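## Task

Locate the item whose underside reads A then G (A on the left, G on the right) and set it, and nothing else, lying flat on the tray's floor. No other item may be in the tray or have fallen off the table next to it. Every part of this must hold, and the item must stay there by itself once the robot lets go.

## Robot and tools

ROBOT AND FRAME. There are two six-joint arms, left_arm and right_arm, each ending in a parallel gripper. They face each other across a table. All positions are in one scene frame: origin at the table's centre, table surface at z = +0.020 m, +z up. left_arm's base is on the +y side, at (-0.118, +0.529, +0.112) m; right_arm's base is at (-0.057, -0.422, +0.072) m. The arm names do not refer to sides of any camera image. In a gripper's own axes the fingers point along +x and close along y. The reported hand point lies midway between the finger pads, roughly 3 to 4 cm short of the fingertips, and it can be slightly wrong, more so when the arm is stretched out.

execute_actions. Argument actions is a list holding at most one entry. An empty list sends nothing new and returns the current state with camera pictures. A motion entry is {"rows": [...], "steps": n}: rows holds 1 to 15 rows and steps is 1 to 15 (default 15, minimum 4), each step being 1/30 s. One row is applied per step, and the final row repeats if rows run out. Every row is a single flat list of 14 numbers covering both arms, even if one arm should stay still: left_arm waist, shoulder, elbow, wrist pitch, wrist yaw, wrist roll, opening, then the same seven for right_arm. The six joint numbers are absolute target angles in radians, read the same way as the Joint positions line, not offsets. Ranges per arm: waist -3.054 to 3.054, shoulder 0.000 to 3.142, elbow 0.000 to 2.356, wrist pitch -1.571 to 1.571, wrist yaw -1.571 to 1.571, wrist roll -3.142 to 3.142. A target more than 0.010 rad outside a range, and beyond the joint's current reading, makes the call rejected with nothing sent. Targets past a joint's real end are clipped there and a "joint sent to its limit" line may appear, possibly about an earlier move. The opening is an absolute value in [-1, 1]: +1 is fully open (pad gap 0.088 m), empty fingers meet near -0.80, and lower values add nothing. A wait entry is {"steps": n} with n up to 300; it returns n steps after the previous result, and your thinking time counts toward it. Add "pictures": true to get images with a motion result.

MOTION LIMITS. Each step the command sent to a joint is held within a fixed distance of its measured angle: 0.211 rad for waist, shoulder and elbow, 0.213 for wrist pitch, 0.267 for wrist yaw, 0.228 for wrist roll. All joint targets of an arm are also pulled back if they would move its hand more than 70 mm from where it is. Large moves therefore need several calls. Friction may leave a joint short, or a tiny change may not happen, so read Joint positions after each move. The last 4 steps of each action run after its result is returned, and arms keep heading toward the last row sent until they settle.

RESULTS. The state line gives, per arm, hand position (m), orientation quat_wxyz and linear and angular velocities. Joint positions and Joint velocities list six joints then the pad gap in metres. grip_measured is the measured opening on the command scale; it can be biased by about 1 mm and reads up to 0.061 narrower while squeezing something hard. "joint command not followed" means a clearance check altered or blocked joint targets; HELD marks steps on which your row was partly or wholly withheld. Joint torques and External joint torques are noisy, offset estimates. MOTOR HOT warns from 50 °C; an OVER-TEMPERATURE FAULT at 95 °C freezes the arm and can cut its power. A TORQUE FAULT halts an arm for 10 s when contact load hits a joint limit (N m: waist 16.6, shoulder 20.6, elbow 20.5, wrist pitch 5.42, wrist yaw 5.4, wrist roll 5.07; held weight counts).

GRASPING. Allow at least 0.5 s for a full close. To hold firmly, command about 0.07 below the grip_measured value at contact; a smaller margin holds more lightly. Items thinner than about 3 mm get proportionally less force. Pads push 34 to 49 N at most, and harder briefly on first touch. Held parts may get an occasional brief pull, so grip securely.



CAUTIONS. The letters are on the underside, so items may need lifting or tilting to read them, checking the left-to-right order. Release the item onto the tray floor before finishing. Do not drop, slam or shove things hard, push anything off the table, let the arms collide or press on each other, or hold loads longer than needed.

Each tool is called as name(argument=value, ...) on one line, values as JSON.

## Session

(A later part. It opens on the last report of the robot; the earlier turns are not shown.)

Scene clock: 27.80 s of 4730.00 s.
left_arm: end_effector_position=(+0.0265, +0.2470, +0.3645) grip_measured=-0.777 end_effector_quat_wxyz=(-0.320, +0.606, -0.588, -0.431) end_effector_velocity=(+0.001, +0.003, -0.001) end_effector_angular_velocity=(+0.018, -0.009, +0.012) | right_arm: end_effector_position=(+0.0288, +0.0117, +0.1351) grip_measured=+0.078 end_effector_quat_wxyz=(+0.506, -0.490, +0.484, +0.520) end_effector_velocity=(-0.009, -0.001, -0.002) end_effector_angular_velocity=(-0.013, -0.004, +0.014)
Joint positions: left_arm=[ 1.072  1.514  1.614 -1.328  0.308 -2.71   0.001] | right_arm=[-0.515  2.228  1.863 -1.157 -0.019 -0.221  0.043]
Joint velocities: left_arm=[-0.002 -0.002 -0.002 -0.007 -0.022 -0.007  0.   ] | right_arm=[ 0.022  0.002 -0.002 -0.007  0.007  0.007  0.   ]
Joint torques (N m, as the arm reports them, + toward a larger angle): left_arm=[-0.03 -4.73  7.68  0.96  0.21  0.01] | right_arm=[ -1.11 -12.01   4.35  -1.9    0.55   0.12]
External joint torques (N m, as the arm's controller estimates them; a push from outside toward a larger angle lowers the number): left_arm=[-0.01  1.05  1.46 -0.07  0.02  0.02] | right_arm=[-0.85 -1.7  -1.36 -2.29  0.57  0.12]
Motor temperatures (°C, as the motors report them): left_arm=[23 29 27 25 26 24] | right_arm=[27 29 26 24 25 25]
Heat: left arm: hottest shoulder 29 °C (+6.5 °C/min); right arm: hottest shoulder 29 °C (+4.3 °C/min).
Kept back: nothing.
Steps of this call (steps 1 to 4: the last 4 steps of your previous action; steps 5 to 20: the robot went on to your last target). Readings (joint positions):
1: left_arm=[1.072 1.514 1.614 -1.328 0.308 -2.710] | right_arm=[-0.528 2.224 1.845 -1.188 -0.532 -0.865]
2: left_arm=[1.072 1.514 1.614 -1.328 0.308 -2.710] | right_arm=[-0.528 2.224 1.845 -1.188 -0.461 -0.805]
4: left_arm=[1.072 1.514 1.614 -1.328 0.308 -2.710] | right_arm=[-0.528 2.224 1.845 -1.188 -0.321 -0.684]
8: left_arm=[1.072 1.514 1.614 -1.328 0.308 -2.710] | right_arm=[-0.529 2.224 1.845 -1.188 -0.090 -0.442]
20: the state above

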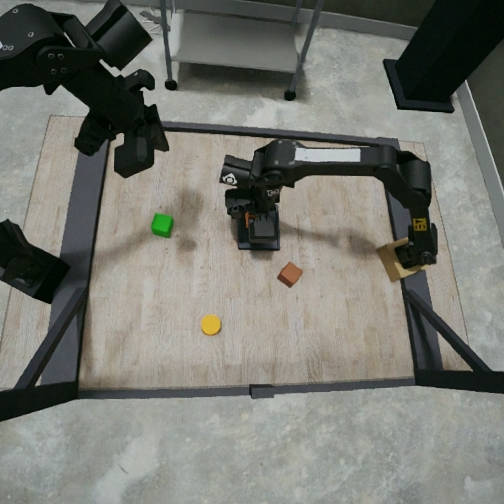

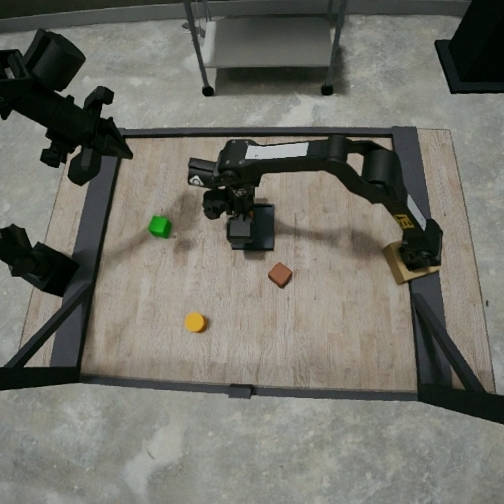

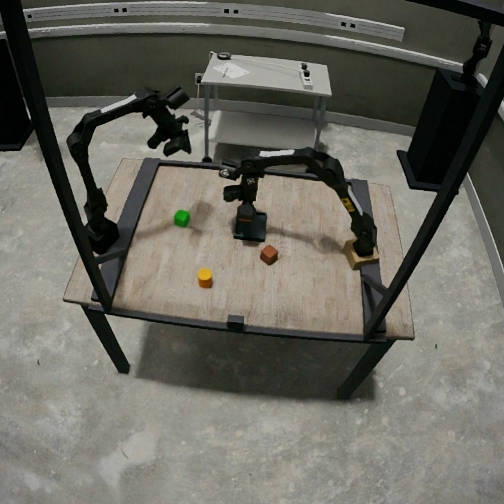

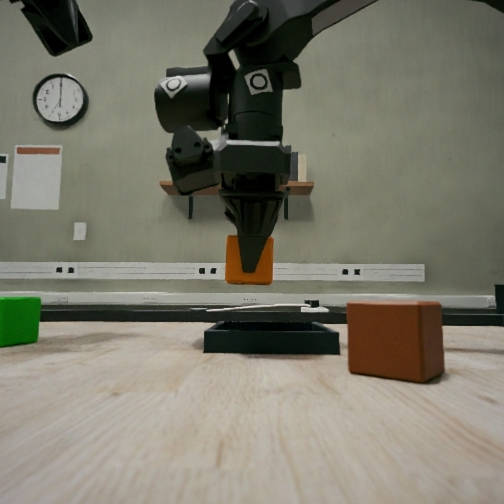

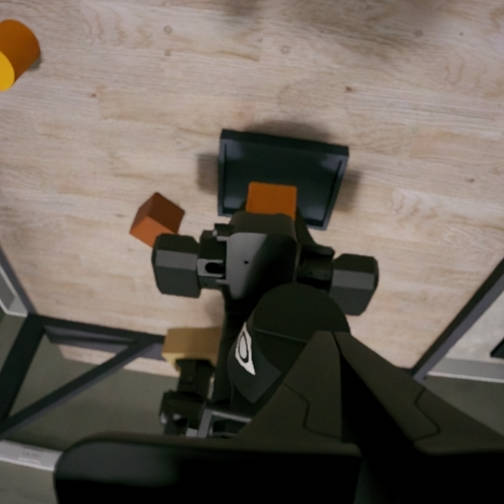

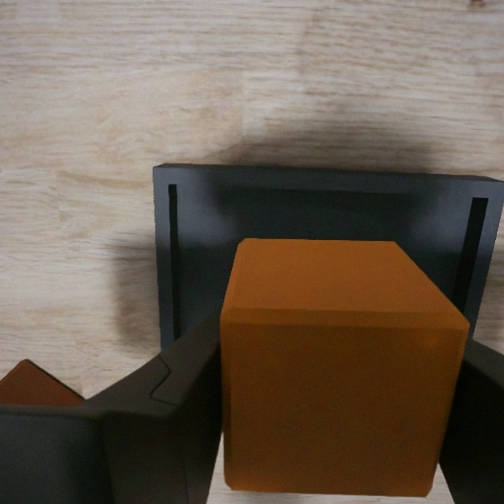

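A tug moved the arm slightly, but the cube is still held. From the images, the cube is about 2–3 cm too far toward +y and about 1.5 cm short in +x of the tray centre, so I'll correct the hover position.

execute_actions(actions=[{"rows": [[1.072,1.514,1.614,-1.328,0.308,-2.71,-0.78, -0.562,2.181,1.768,-1.157,0,-0.248,-0.1]], "steps": 15}])

execute_actions(actions=[{"steps": 10}], pictures=true)

Scene clock: 28.77 s of 4730.00 s.
left_arm: end_effector_position=(+0.0265, +0.2470, +0.3645) grip_measured=-0.777 end_effector_quat_wxyz=(-0.320, +0.606, -0.588, -0.431) end_effector_velocity=(-0.001, +0.002, -0.001) end_effector_angular_velocity=(+0.010, +0.002, +0.007) | right_arm: end_effector_position=(+0.0464, -0.0139, +0.1253) grip_measured=+0.078 end_effector_quat_wxyz=(+0.497, -0.500, +0.505, +0.498) end_effector_velocity=(+0.002, -0.000, +0.014) end_effector_angular_velocity=(+0.034, -0.016, +0.005)
Joint positions: left_arm=[ 1.072  1.514  1.614 -1.328  0.308 -2.71   0.001] | right_arm=[-0.563  2.199  1.778 -1.159 -0.004 -0.245  0.043]
Joint velocities: left_arm=[-0.002 -0.002 -0.002 -0.007 -0.007 -0.007 -0.   ] | right_arm=[-0.002 -0.042 -0.012  0.007  0.007 -0.007 -0.   ]
Joint torques (N m, as the arm reports them, + toward a larger angle): left_arm=[ 0.   -4.74  7.69  0.96  0.22 -0.01] | right_arm=[  0.04 -13.97   4.63   0.18   0.09  -0.16]
External joint torques (N m, as the arm's controller estimates them; a push from outside toward a larger angle lowers the number): left_arm=[ 0.    1.07  1.46 -0.06  0.03  0.  ] | right_arm=[ 0.12 -3.79 -1.06 -0.15  0.11 -0.16]
Motor temperatures (°C, as the motors report them): left_arm=[23 29 28 25 26 24] | right_arm=[27 29 26 24 25 25]
Heat: left arm: hottest shoulder 29 °C (+6.3 °C/min); right arm: hottest shoulder 29 °C (+4.2 °C/min).
Steps of this call (steps 1 to 18: the robot went on to your last target; steps 19 to 29: the first 11 steps of this action). Readings (joint positions):
19: left_arm=[1.072 1.514 1.614 -1.328 0.308 -2.710] | right_arm=[-0.529 2.225 1.847 -1.179 -0.004 -0.221]
20: left_arm=[1.072 1.514 1.614 -1.328 0.308 -2.710] | right_arm=[-0.533 2.217 1.827 -1.171 -0.004 -0.227]
22: left_arm=[1.072 1.514 1.614 -1.328 0.308 -2.710] | right_arm=[-0.545 2.206 1.799 -1.170 -0.004 -0.237]
26: left_arm=[1.072 1.514 1.614 -1.328 0.308 -2.710] | right_arm=[-0.562 2.202 1.780 -1.161 -0.004 -0.243]
29: the state above

Scene clock: 29.10 s of 4730.00 s.
left_arm: end_effector_position=(+0.0265, +0.2470, +0.3645) grip_measured=-0.777 end_effector_quat_wxyz=(-0.320, +0.606, -0.588, -0.431) end_effector_velocity=(-0.005, +0.001, -0.002) end_effector_angular_velocity=(+0.006, +0.016, -0.003) | right_arm: end_effector_position=(+0.0464, -0.0138, +0.1265) grip_measured=+0.078 end_effector_quat_wxyz=(+0.498, -0.499, +0.503, +0.499) end_effector_velocity=(+0.001, -0.006, +0.000) end_effector_angular_velocity=(-0.023, -0.002, +0.020)
Joint positions: left_arm=[ 1.072  1.514  1.614 -1.328  0.308 -2.71   0.001] | right_arm=[-0.563  2.195  1.776 -1.158 -0.004 -0.245  0.043]
Joint velocities: left_arm=[-0.007 -0.002 -0.007 -0.007  0.007 -0.007 -0.   ] | right_arm=[-0.002 -0.002 -0.002 -0.022  0.007 -0.022 -0.   ]
Joint torques (N m, as the arm reports them, + toward a larger angle): left_arm=[ 0.02 -4.71  7.65  0.96  0.2   0.  ] | right_arm=[  0.07 -13.7    4.54   0.17   0.09  -0.12]
External joint torques (N m, as the arm's controller estimates them; a push from outside toward a larger angle lowers the number): left_arm=[ 0.05  1.04  1.46 -0.06  0.01  0.01] | right_arm=[ 0.08 -3.39 -1.22 -0.15  0.11 -0.12]
Motor temperatures (°C, as the motors report them): left_arm=[23 29 28 25 26 24] | right_arm=[27 30 26 24 25 25]
Heat: left arm: hottest shoulder 29 °C (+6.2 °C/min); right arm: hottest shoulder 30 °C (+6.2 °C/min).
Kept back: nothing.
Steps of this call (steps 1 to 4: the last 4 steps of your previous action; steps 5 to 10: the robot went on to your last target). Readings (joint positions):
1: left_arm=[1.072 1.514 1.614 -1.328 0.308 -2.710] | right_arm=[-0.563 2.198 1.777 -1.159 -0.004 -0.245]
2: left_arm=[1.072 1.514 1.614 -1.328 0.308 -2.710] | right_arm=[-0.563 2.197 1.777 -1.158 -0.004 -0.245]
4: left_arm=[1.072 1.514 1.614 -1.328 0.308 -2.710] | right_arm=[-0.563 2.196 1.777 -1.158 -0.004 -0.245]
8: left_arm=[1.072 1.514 1.614 -1.328 0.308 -2.710] | right_arm=[-0.563 2.195 1.777 -1.158 -0.004 -0.245]
10: the state above

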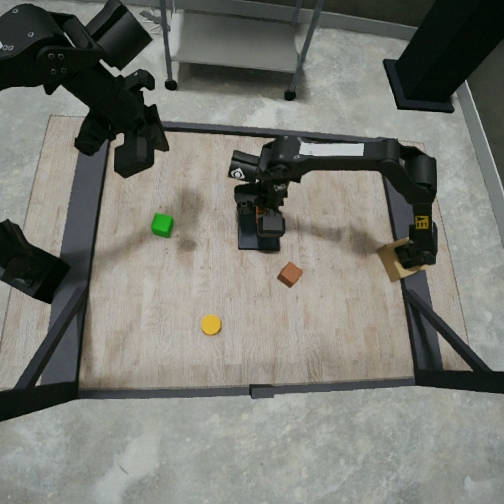

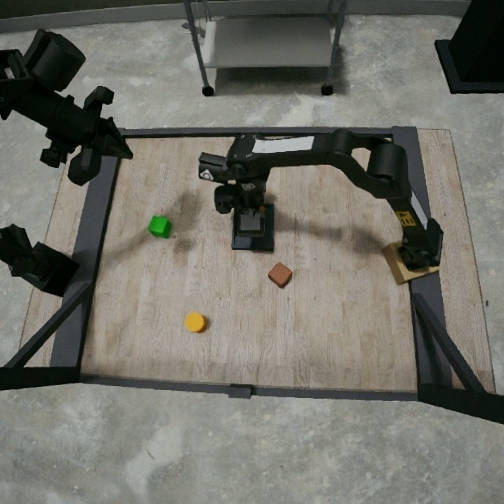

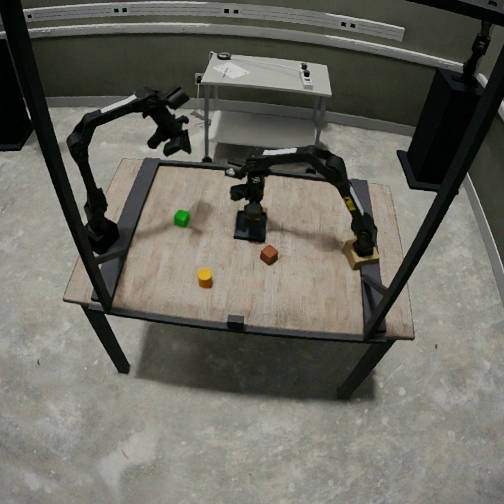

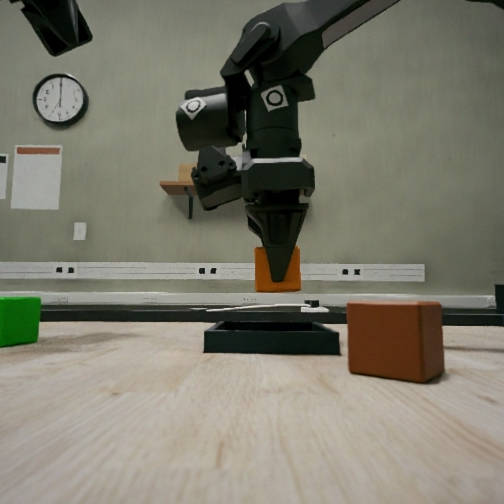

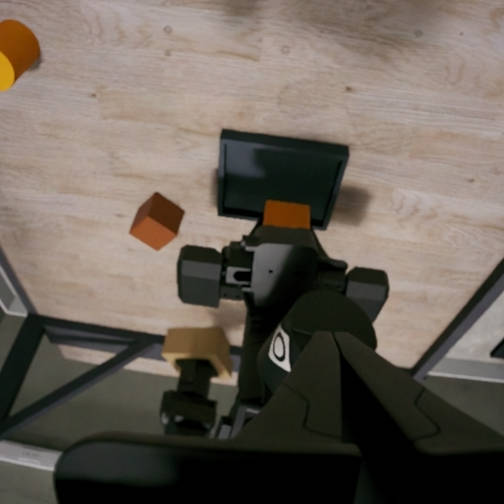

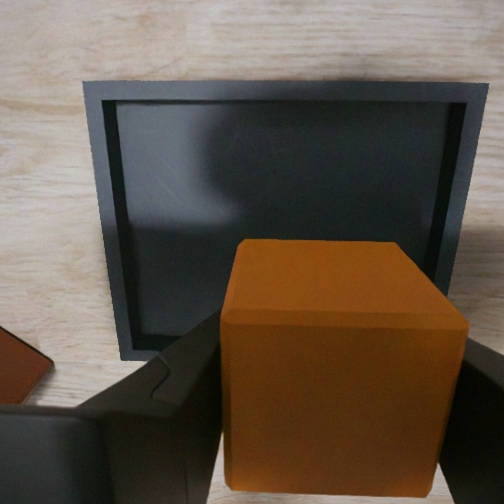

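The cube is now centred over the tray. I'll lower it slowly to just above the tray floor, easing out at the end, and then check the clearance.

execute_actions(actions=[{"rows": [
[1.072,1.514,1.614,-1.328,0.308,-2.71,-0.78, -0.563,2.199,1.764,-1.142,0,-0.248,-0.1],
[1.072,1.514,1.614,-1.328,0.308,-2.71,-0.78, -0.563,2.203,1.752,-1.125,0,-0.248,-0.1],
[1.072,1.514,1.614,-1.328,0.308,-2.71,-0.78, -0.563,2.206,1.740,-1.109,0,-0.248,-0.1],
[1.072,1.514,1.614,-1.328,0.308,-2.71,-0.78, -0.563,2.210,1.728,-1.092,0,-0.248,-0.1],
[1.072,1.514,1.614,-1.328,0.308,-2.71,-0.78, -0.563,2.214,1.716,-1.076,0,-0.248,-0.1],
[1.072,1.514,1.614,-1.328,0.308,-2.71,-0.78, -0.563,2.218,1.703,-1.059,0,-0.248,-0.1],
[1.072,1.514,1.614,-1.328,0.308,-2.71,-0.78, -0.563,2.222,1.691,-1.043,0,-0.248,-0.1],
[1.072,1.514,1.614,-1.328,0.308,-2.71,-0.78, -0.563,2.225,1.682,-1.029,0,-0.248,-0.1],
[1.072,1.514,1.614,-1.328,0.308,-2.71,-0.78, -0.563,2.227,1.673,-1.018,0,-0.248,-0.1],
[1.072,1.514,1.614,-1.328,0.308,-2.71,-0.78, -0.563,2.230,1.666,-1.008,0,-0.248,-0.1],
[1.072,1.514,1.614,-1.328,0.308,-2.71,-0.78, -0.563,2.231,1.661,-1.001,0,-0.248,-0.1],
[1.072,1.514,1.614,-1.328,0.308,-2.71,-0.78, -0.563,2.232,1.657,-0.996,0,-0.248,-0.1],
[1.072,1.514,1.614,-1.328,0.308,-2.71,-0.78, -0.563,2.233,1.655,-0.993,0,-0.248,-0.1]
], "steps": 15}])

execute_actions(actions=[{"steps": 12}], pictures=true)

Scene clock: 30.13 s of 4730.00 s.
left_arm: end_effector_position=(+0.0265, +0.2470, +0.3645) grip_measured=-0.777 end_effector_quat_wxyz=(-0.320, +0.606, -0.588, -0.431) end_effector_velocity=(-0.001, +0.002, -0.001) end_effector_angular_velocity=(+0.010, +0.002, +0.007) | right_arm: end_effector_position=(+0.0473, -0.0106, +0.1005) grip_measured=+0.078 end_effector_quat_wxyz=(+0.507, -0.494, +0.495, +0.504) end_effector_velocity=(-0.006, -0.015, -0.104) end_effector_angular_velocity=(-0.057, +0.022, +0.010)
Joint positions: left_arm=[ 1.072  1.514  1.614 -1.328  0.308 -2.71   0.001] | right_arm=[-0.563  2.208  1.691 -1.032 -0.004 -0.245  0.043]
Joint velocities: left_arm=[-0.002 -0.002 -0.002 -0.007 -0.007 -0.007 -0.   ] | right_arm=[ 0.002  0.105 -0.256  0.3   -0.007 -0.007 -0.   ]
Joint torques (N m, as the arm reports them, + toward a larger angle): left_arm=[ 0.04 -4.71  7.66  0.96  0.21  0.  ] | right_arm=[  0.   -10.34   4.75   0.2    0.09  -0.12]
External joint torques (N m, as the arm's controller estimates them; a push from outside toward a larger angle lowers the number): left_arm=[ 0.03  1.01  1.47 -0.06  0.03  0.01] | right_arm=[-0.06  0.05 -0.97 -0.19  0.12 -0.12]
Motor temperatures (°C, as the motors report them): left_arm=[23 29 28 25 26 24] | right_arm=[27 30 26 24 25 25]
Heat: left arm: hottest shoulder 29 °C (+6.0 °C/min); right arm: hottest shoulder 30 °C (+6.0 °C/min).
Steps of this call (steps 1 to 15: the robot went on to your last target; steps 16 to 20: nothing new was sent; steps 21 to 31: the first 11 steps of this action). Readings (joint positions):
21: left_arm=[1.072 1.514 1.614 -1.328 0.308 -2.710] | right_arm=[-0.563 2.195 1.776 -1.157 -0.004 -0.245]
22: left_arm=[1.072 1.514 1.614 -1.328 0.308 -2.710] | right_arm=[-0.563 2.195 1.773 -1.149 -0.004 -0.245]
24: left_arm=[1.072 1.514 1.614 -1.328 0.308 -2.710] | right_arm=[-0.563 2.195 1.762 -1.126 -0.004 -0.245]
28: left_arm=[1.072 1.514 1.614 -1.328 0.308 -2.710] | right_arm=[-0.563 2.198 1.720 -1.070 -0.004 -0.245]
31: the state above

Scene clock: 30.53 s of 4730.00 s.
left_arm: end_effector_position=(+0.0265, +0.2470, +0.3645) grip_measured=-0.777 end_effector_quat_wxyz=(-0.320, +0.606, -0.588, -0.431) end_effector_velocity=(-0.001, +0.003, -0.003) end_effector_angular_velocity=(+0.021, -0.013, -0.007) | right_arm: end_effector_position=(+0.0470, -0.0116, +0.0889) grip_measured=+0.078 end_effector_quat_wxyz=(+0.506, -0.495, +0.496, +0.504) end_effector_velocity=(-0.006, -0.004, -0.004) end_effector_angular_velocity=(-0.016, +0.027, +0.010)
Joint positions: left_arm=[ 1.072  1.514  1.614 -1.328  0.308 -2.71   0.001] | right_arm=[-0.563  2.22   1.663 -0.995 -0.004 -0.245  0.043]
Joint velocities: left_arm=[-0.007 -0.002 -0.007 -0.007 -0.022  0.007 -0.   ] | right_arm=[ 0.002  0.002 -0.012 -0.007 -0.022 -0.007 -0.   ]
Joint torques (N m, as the arm reports them, + toward a larger angle): left_arm=[-0.02 -4.69  7.65  0.96  0.2   0.  ] | right_arm=[  0.   -10.46   4.42   0.24   0.1   -0.12]
External joint torques (N m, as the arm's controller estimates them; a push from outside toward a larger angle lowers the number): left_arm=[ 0.    1.06  1.46 -0.06  0.02  0.01] | right_arm=[-0.08 -0.35 -1.1  -0.12  0.13 -0.11]
Motor temperatures (°C, as the motors report them): left_arm=[23 29 28 25 26 24] | right_arm=[27 30 26 24 25 25]
Heat: left arm: hottest shoulder 29 °C (+5.9 °C/min); right arm: hottest shoulder 30 °C (+5.9 °C/min).
Kept back: nothing.
Steps of this call (steps 1 to 4: the last 4 steps of your previous action; steps 5 to 12: the robot went on to your last target). Readings (joint positions):
1: left_arm=[1.072 1.514 1.614 -1.328 0.308 -2.710] | right_arm=[-0.563 2.211 1.683 -1.022 -0.004 -0.245]
2: left_arm=[1.072 1.514 1.614 -1.328 0.308 -2.710] | right_arm=[-0.563 2.214 1.677 -1.015 -0.004 -0.245]
4: left_arm=[1.072 1.514 1.614 -1.328 0.308 -2.710] | right_arm=[-0.563 2.219 1.668 -1.005 -0.004 -0.245]
8: left_arm=[1.072 1.514 1.614 -1.328 0.308 -2.710] | right_arm=[-0.563 2.220 1.664 -0.997 -0.004 -0.245]
12: the state above

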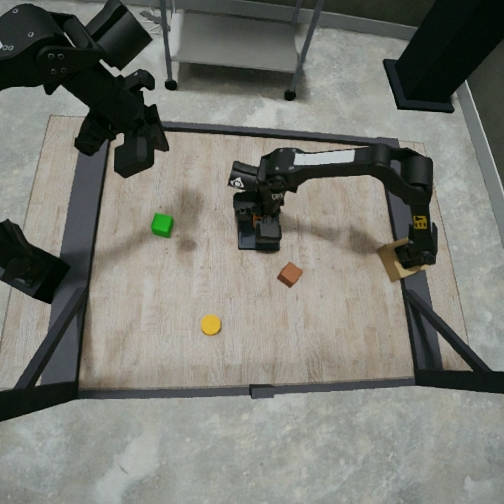

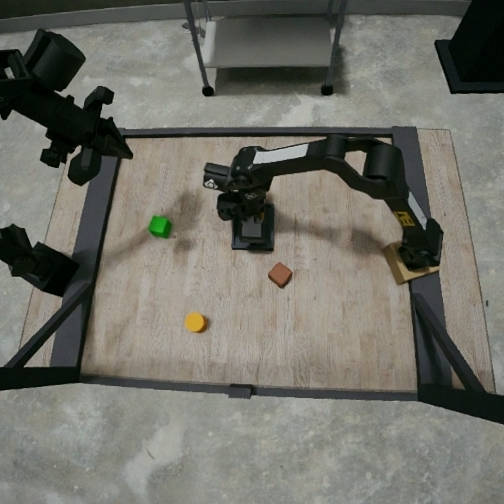

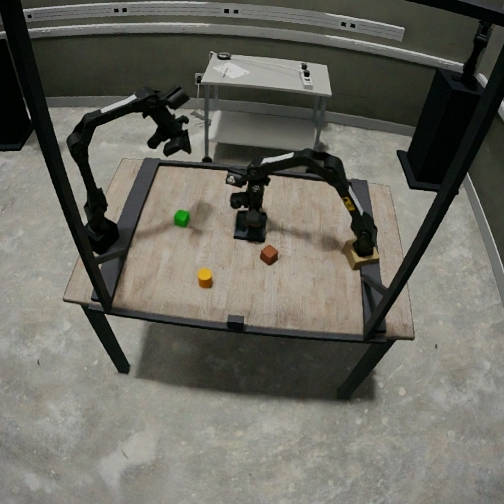

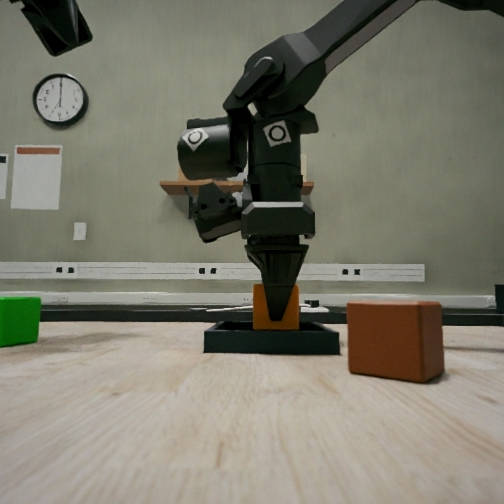

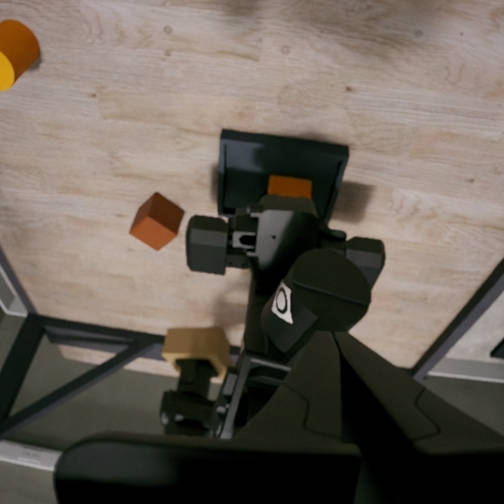

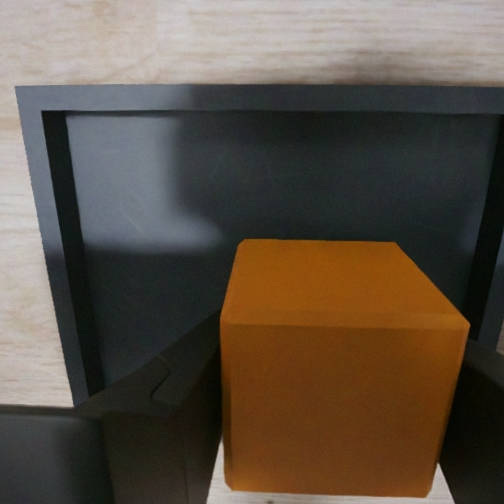

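execute_actions(actions=[{"rows": [
[1.072,1.514,1.614,-1.328,0.308,-2.71,-0.78, -0.563,2.236,1.652,-0.990,0,-0.248,-0.1],
[1.072,1.514,1.614,-1.328,0.308,-2.71,-0.78, -0.563,2.239,1.649,-0.986,0,-0.248,-0.1],
[1.072,1.514,1.614,-1.328,0.308,-2.71,-0.78, -0.563,2.242,1.646,-0.982,0,-0.248,-0.1],
[1.072,1.514,1.614,-1.328,0.308,-2.71,-0.78, -0.563,2.244,1.643,-0.979,0,-0.248,-0.1],
[1.072,1.514,1.614,-1.328,0.308,-2.71,-0.78, -0.563,2.246,1.640,-0.976,0,-0.248,-0.1],
[1.072,1.514,1.614,-1.328,0.308,-2.71,-0.78, -0.563,2.248,1.638,-0.974,0,-0.248,-0.1],
[1.072,1.514,1.614,-1.328,0.308,-2.71,-0.78, -0.563,2.249,1.636,-0.972,0,-0.248,-0.1],
[1.072,1.514,1.614,-1.328,0.308,-2.71,-0.78, -0.563,2.250,1.635,-0.971,0,-0.248,-0.1]
], "steps": 15}], pictures=true)

Scene clock: 31.23 s of 4730.00 s.
left_arm: end_effector_position=(+0.0265, +0.2470, +0.3645) grip_measured=-0.777 end_effector_quat_wxyz=(-0.320, +0.606, -0.588, -0.431) end_effector_velocity=(-0.004, +0.000, -0.000) end_effector_angular_velocity=(+0.003, +0.019, +0.010) | right_arm: end_effector_position=(+0.0468, -0.0126, +0.0807) grip_measured=+0.078 end_effector_quat_wxyz=(+0.505, -0.496, +0.497, +0.503) end_effector_velocity=(+0.005, +0.009, -0.001) end_effector_angular_velocity=(+0.043, -0.019, +0.005)
Joint positions: left_arm=[ 1.072  1.514  1.614 -1.328  0.308 -2.71   0.001] | right_arm=[-0.563  2.231  1.647 -0.973 -0.003 -0.246  0.043]
Joint velocities: left_arm=[-0.007 -0.002 -0.002 -0.007  0.007 -0.022 -0.   ] | right_arm=[-0.002  0.002 -0.002  0.051  0.007 -0.007 -0.   ]
Joint torques (N m, as the arm reports them, + toward a larger angle): left_arm=[ 0.02 -4.67  7.67  0.96  0.21  0.  ] | right_arm=[ 0.14 -9.6   4.    0.07  0.08 -0.11]
External joint torques (N m, as the arm's controller estimates them; a push from outside toward a larger angle lowers the number): left_arm=[ 0.03  1.11  1.45 -0.06  0.03  0.01] | right_arm=[ 0.15  0.54 -1.47 -0.25  0.1  -0.11]
Motor temperatures (°C, as the motors report them): left_arm=[23 29 28 25 26 24] | right_arm=[27 30 26 24 25 25]
Heat: left arm: hottest shoulder 29 °C (+5.8 °C/min); right arm: hottest shoulder 30 °C (+5.8 °C/min).
Steps of this call (steps 1 to 10: the robot went on to your last target; steps 11 to 21: the first 11 steps of this action). Readings (joint positions):
11: left_arm=[1.072 1.514 1.614 -1.328 0.308 -2.710] | right_arm=[-0.563 2.220 1.663 -0.994 -0.004 -0.245]
12: left_arm=[1.072 1.514 1.614 -1.328 0.308 -2.710] | right_arm=[-0.563 2.220 1.662 -0.992 -0.004 -0.245]
14: left_arm=[1.072 1.514 1.614 -1.328 0.308 -2.710] | right_arm=[-0.563 2.221 1.659 -0.987 -0.004 -0.246]
18: left_arm=[1.072 1.514 1.614 -1.328 0.308 -2.710] | right_arm=[-0.563 2.228 1.649 -0.978 -0.004 -0.246]
21: the state above

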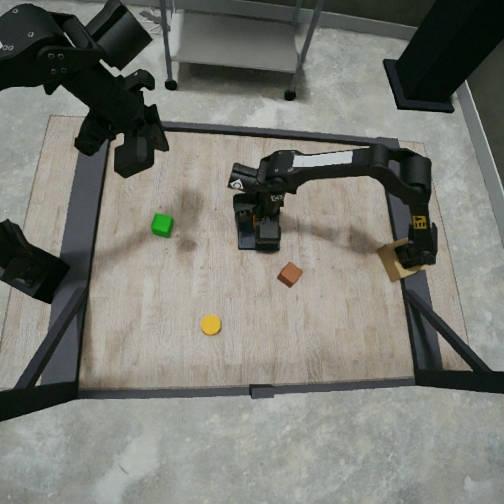

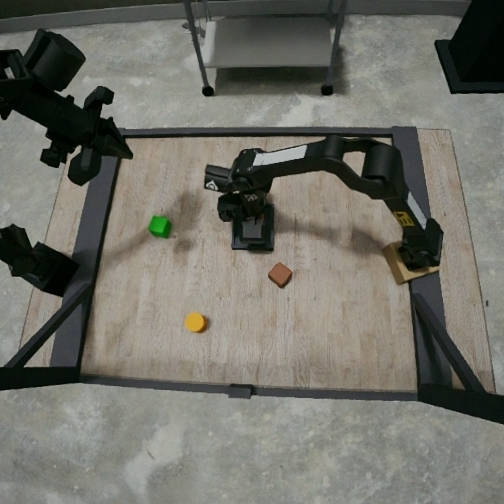

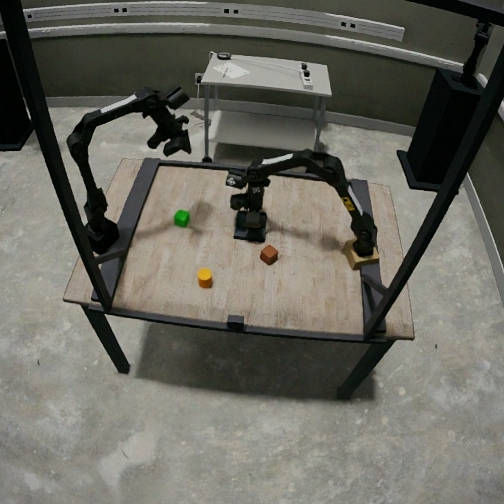

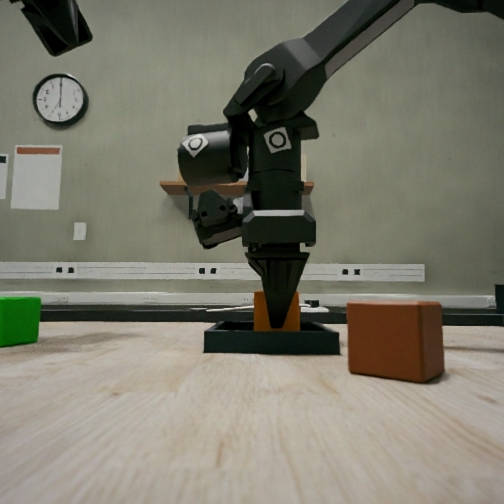

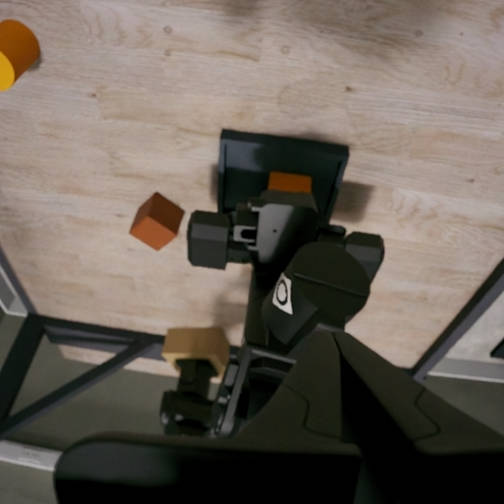

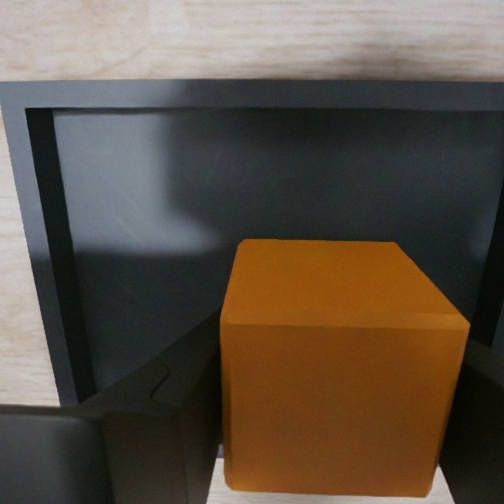

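zoom_image(camera="cam_low", region=[190, 270, 360, 360])

Region (190, 270, 360, 360) of cam_low's 504x504 image, scaled by 2.965, with more detail than that image has; it fills the top 267 rows of this view, and the rest is white.

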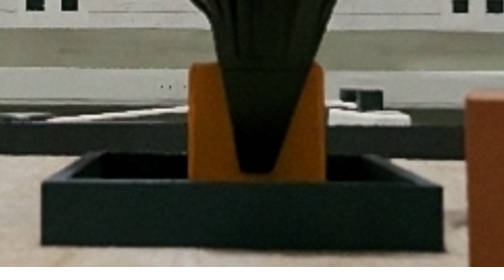

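execute_actions(actions=[{"rows": [[1.072,1.514,1.614,-1.328,0.308,-2.71,-0.78, -0.563,2.262,1.628,-0.968,0,-0.248,-0.1]], "steps": 10}])

Scene clock: 31.83 s of 4730.00 s.
left_arm: end_effector_position=(+0.0265, +0.2470, +0.3645) grip_measured=-0.777 end_effector_quat_wxyz=(-0.320, +0.606, -0.588, -0.431) end_effector_velocity=(-0.001, +0.002, +0.002) end_effector_angular_velocity=(+0.002, -0.004, +0.007) | right_arm: end_effector_position=(+0.0469, -0.0131, +0.0792) grip_measured=+0.078 end_effector_quat_wxyz=(+0.504, -0.496, +0.497, +0.502) end_effector_velocity=(+0.002, -0.003, +0.000) end_effector_angular_velocity=(-0.009, -0.006, +0.019)
Joint positions: left_arm=[ 1.072  1.514  1.614 -1.328  0.308 -2.71   0.001] | right_arm=[-0.563  2.233  1.644 -0.97  -0.002 -0.246  0.043]
Joint velocities: left_arm=[-0.002 -0.007  0.002 -0.007 -0.007 -0.007 -0.   ] | right_arm=[-0.002 -0.002 -0.002 -0.007  0.007 -0.022 -0.   ]
Joint torques (N m, as the arm reports them, + toward a larger angle): left_arm=[-0.02 -4.74  7.67  0.95  0.21  0.  ] | right_arm=[-0.09 -8.42  3.71  0.21  0.06 -0.11]
External joint torques (N m, as the arm's controller estimates them; a push from outside toward a larger angle lowers the number): left_arm=[ 0.01  1.13  1.39 -0.07  0.02  0.01] | right_arm=[-0.01  1.81 -1.84 -0.17  0.08 -0.11]
Motor temperatures (°C, as the motors report them): left_arm=[23 29 28 25 26 24] | right_arm=[27 30 26 24 25 25]
Heat: left arm: hottest shoulder 29 °C (+5.7 °C/min); right arm: hottest shoulder 30 °C (+5.7 °C/min).
Steps of this call (steps 1 to 4: the last 4 steps of your previous action; steps 5 to 12: the robot went on to your last target; steps 13 to 18: the first 6 steps of this action). Readings (joint positions):
13: left_arm=[1.072 1.514 1.614 -1.328 0.308 -2.710] | right_arm=[-0.563 2.232 1.645 -0.971 -0.002 -0.246]
14: left_arm=[1.072 1.514 1.614 -1.328 0.308 -2.710] | right_arm=[-0.563 2.232 1.644 -0.970 -0.002 -0.246]
16: left_arm=[1.072 1.514 1.614 -1.328 0.308 -2.710] | right_arm=[-0.563 2.233 1.644 -0.970 -0.002 -0.246]
18: the state above

The arm has stopped descending and the shoulder load dropped, so the cube is resting on the tray floor. I'll stop pressing down, release the cube, and retreat upward.

execute_actions(actions=[{"rows": [[1.072,1.514,1.614,-1.328,0.308,-2.71,-0.78, -0.563,2.233,1.644,-0.970,0,-0.248,0.5]], "steps": 15}])

execute_actions(actions=[{"rows": [[1.072,1.514,1.614,-1.328,0.308,-2.71,-0.78, -0.563,2.181,1.768,-1.157,0,-0.248,0.5]], "steps": 15}])

execute_actions(actions=[{"rows": [[1.072,1.514,1.614,-1.328,0.308,-2.71,-0.78, -0.563,1.95,1.60,-1.22,0,-0.248,0.5]], "steps": 15}], pictures=true)

Scene clock: 32.47 s of 4730.00 s.
left_arm: end_effector_position=(+0.0265, +0.2470, +0.3645) grip_measured=-0.777 end_effector_quat_wxyz=(-0.320, +0.606, -0.588, -0.431) end_effector_velocity=(-0.001, +0.005, -0.003) end_effector_angular_velocity=(+0.031, +0.005, +0.025) | right_arm: end_effector_position=(+0.0468, -0.0131, +0.0792) grip_measured=+0.483 end_effector_quat_wxyz=(+0.504, -0.496, +0.497, +0.502) end_effector_velocity=(-0.002, -0.006, +0.001) end_effector_angular_velocity=(-0.020, +0.012, +0.005)
Joint positions: left_arm=[ 1.072  1.514  1.614 -1.328  0.308 -2.71   0.001] | right_arm=[-0.563  2.233  1.643 -0.969 -0.002 -0.246  0.063]
Joint velocities: left_arm=[-0.002 -0.002 -0.002 -0.022 -0.022 -0.022  0.   ] | right_arm=[-0.002 -0.007 -0.007 -0.022 -0.007 -0.007  0.007]
Joint torques (N m, as the arm reports them, + toward a larger angle): left_arm=[ 0.02 -4.73  7.68  0.96  0.2   0.  ] | right_arm=[  0.   -11.82   5.25   0.06   0.05  -0.11]
External joint torques (N m, as the arm's controller estimates them; a push from outside toward a larger angle lowers the number): left_arm=[ 0.01  1.08  1.44 -0.07  0.02  0.01] | right_arm=[ 0.   -1.54 -0.24 -0.28  0.07 -0.11]
Motor temperatures (°C, as the motors report them): left_arm=[23 29 28 25 26 24] | right_arm=[27 30 26 24 25 25]
Heat: left arm: hottest shoulder 29 °C (+5.5 °C/min); right arm: hottest shoulder 30 °C (+5.5 °C/min).
Steps of this call (steps 1 to 4: the last 4 steps of your previous action; steps 5 to 8: the robot went on to your last target; steps 9 to 19: the first 11 steps of this action). Readings (joint positions):
9: left_arm=[1.072 1.514 1.614 -1.328 0.308 -2.710] | right_arm=[-0.563 2.233 1.643 -0.969 -0.002 -0.246]
10: left_arm=[1.072 1.514 1.614 -1.328 0.308 -2.710] | right_arm=[-0.563 2.233 1.643 -0.969 -0.002 -0.246]
12: left_arm=[1.072 1.514 1.614 -1.328 0.308 -2.710] | right_arm=[-0.563 2.233 1.643 -0.969 -0.002 -0.246]
16: left_arm=[1.072 1.514 1.614 -1.328 0.308 -2.710] | right_arm=[-0.563 2.233 1.643 -0.969 -0.002 -0.246]
19: the state above

Scene clock: 32.97 s of 4730.00 s.
left_arm: end_effector_position=(+0.0265, +0.2470, +0.3645) grip_measured=-0.777 end_effector_quat_wxyz=(-0.320, +0.606, -0.588, -0.431) end_effector_velocity=(-0.001, +0.002, -0.001) end_effector_angular_velocity=(+0.010, -0.005, -0.007) | right_arm: end_effector_position=(+0.0466, -0.0142, +0.1298) grip_measured=+0.497 end_effector_quat_wxyz=(+0.502, -0.498, +0.499, +0.501) end_effector_velocity=(-0.002, -0.015, +0.000) end_effector_angular_velocity=(-0.066, +0.009, +0.019)
Joint positions: left_arm=[ 1.072  1.514  1.614 -1.328  0.308 -2.71   0.001] | right_arm=[-0.563  2.18   1.765 -1.15  -0.002 -0.246  0.063]
Joint velocities: left_arm=[-0.002 -0.002 -0.002 -0.007 -0.007  0.007 -0.   ] | right_arm=[-0.002 -0.002 -0.002 -0.066  0.007 -0.022 -0.   ]
Joint torques (N m, as the arm reports them, + toward a larger angle): left_arm=[ 0.   -4.73  7.68  0.95  0.21  0.  ] | right_arm=[  0.   -11.88   5.66  -0.04   0.05  -0.11]
External joint torques (N m, as the arm's controller estimates them; a push from outside toward a larger angle lowers the number): left_arm=[ 0.    1.05  1.46 -0.07  0.02  0.01] | right_arm=[ 0.03 -1.98  0.02 -0.4   0.06 -0.11]
Motor temperatures (°C, as the motors report them): left_arm=[23 29 28 25 26 24] | right_arm=[27 30 26 24 25 25]
Heat: left arm: hottest shoulder 29 °C (+5.5 °C/min); right arm: hottest shoulder 30 °C (+5.5 °C/min).
Steps of this call (steps 1 to 4: the last 4 steps of your previous action; steps 5 to 15: the first 11 steps of this action). Readings (joint positions):
5: left_arm=[1.072 1.514 1.614 -1.328 0.308 -2.710] | right_arm=[-0.563 2.232 1.658 -0.998 -0.002 -0.246]
6: left_arm=[1.072 1.514 1.614 -1.328 0.308 -2.710] | right_arm=[-0.563 2.232 1.681 -1.053 -0.002 -0.246]
8: left_arm=[1.072 1.514 1.614 -1.328 0.308 -2.710] | right_arm=[-0.563 2.221 1.716 -1.105 -0.002 -0.246]
12: left_arm=[1.072 1.514 1.614 -1.328 0.308 -2.710] | right_arm=[-0.563 2.185 1.760 -1.141 -0.002 -0.246]
15: the state above

Scene clock: 33.47 s of 4730.00 s.
left_arm: end_effector_position=(+0.0265, +0.2470, +0.3645) grip_measured=-0.777 end_effector_quat_wxyz=(-0.320, +0.606, -0.588, -0.431) end_effector_velocity=(-0.004, +0.005, -0.001) end_effector_angular_velocity=(+0.014, +0.022, +0.007) | right_arm: end_effector_position=(+0.0350, -0.0597, +0.1793) grip_measured=+0.497 end_effector_quat_wxyz=(+0.507, -0.495, +0.494, +0.504) end_effector_velocity=(-0.005, -0.028, -0.027) end_effector_angular_velocity=(-0.113, +0.021, +0.005)
Joint positions: left_arm=[ 1.072  1.514  1.614 -1.328  0.308 -2.71   0.001] | right_arm=[-0.563  1.95   1.619 -1.216 -0.002 -0.246  0.063]
Joint velocities: left_arm=[ 0.002 -0.007 -0.007 -0.022  0.007 -0.007  0.   ] | right_arm=[-0.002 -0.002 -0.11  -0.007  0.007 -0.007 -0.   ]
Joint torques (N m, as the arm reports them, + toward a larger angle): left_arm=[ 0.   -4.7   7.66  0.95  0.21 -0.01] | right_arm=[  0.01 -10.12   4.35  -0.01   0.05  -0.1 ]
External joint torques (N m, as the arm's controller estimates them; a push from outside toward a larger angle lowers the number): left_arm=[-0.03  1.11  1.47 -0.05  0.03  0.  ] | right_arm=[ 0.02 -1.58 -1.53 -0.35  0.07 -0.1 ]
Motor temperatures (°C, as the motors report them): left_arm=[23 29 28 25 26 24] | right_arm=[27 31 26 24 25 25]
Heat: left arm: hottest shoulder 29 °C (+5.4 °C/min); right arm: hottest shoulder 31 °C (+7.2 °C/min).
Steps of this call (steps 1 to 4: the last 4 steps of your previous action; steps 5 to 15: the first 11 steps of this action). Readings (joint positions):
5: left_arm=[1.072 1.514 1.614 -1.328 0.308 -2.710] | right_arm=[-0.563 2.158 1.746 -1.146 -0.002 -0.246]
6: left_arm=[1.072 1.514 1.614 -1.328 0.308 -2.710] | right_arm=[-0.563 2.122 1.705 -1.170 -0.002 -0.246]
8: left_arm=[1.072 1.514 1.614 -1.328 0.308 -2.710] | right_arm=[-0.563 2.045 1.640 -1.217 -0.002 -0.246]
12: left_arm=[1.072 1.514 1.614 -1.328 0.308 -2.710] | right_arm=[-0.563 1.959 1.626 -1.213 -0.002 -0.246]
15: the state above

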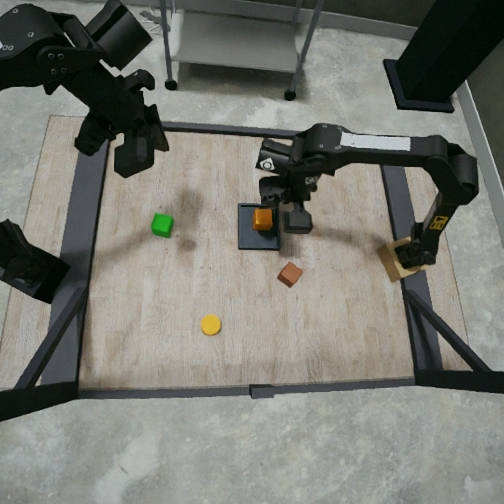

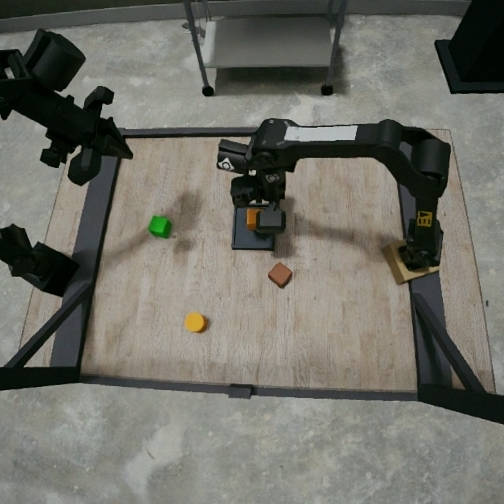

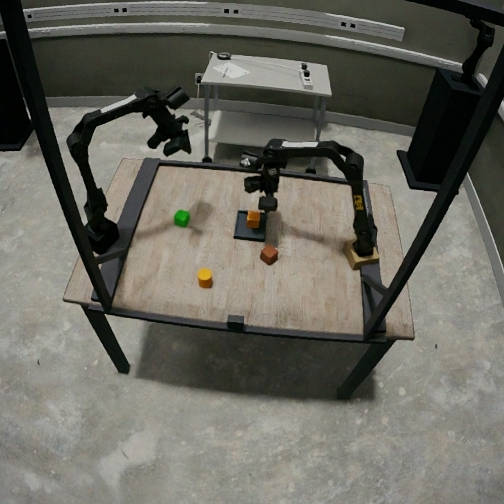

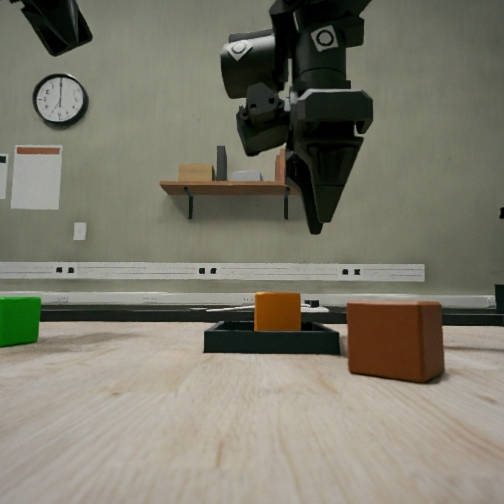

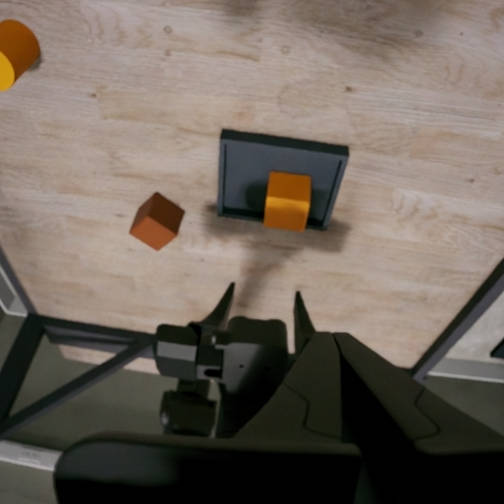

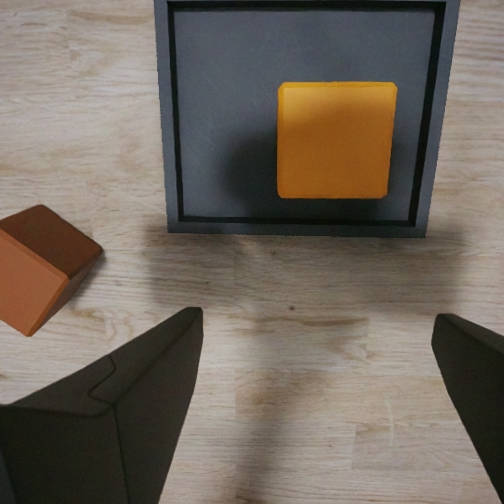

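The "AG" cube is resting flat inside the tray on its own, and the other objects are still on the table outside it. I'm ending scene 1.

finished_scene(scene=1)

The scene is finished: the task was done.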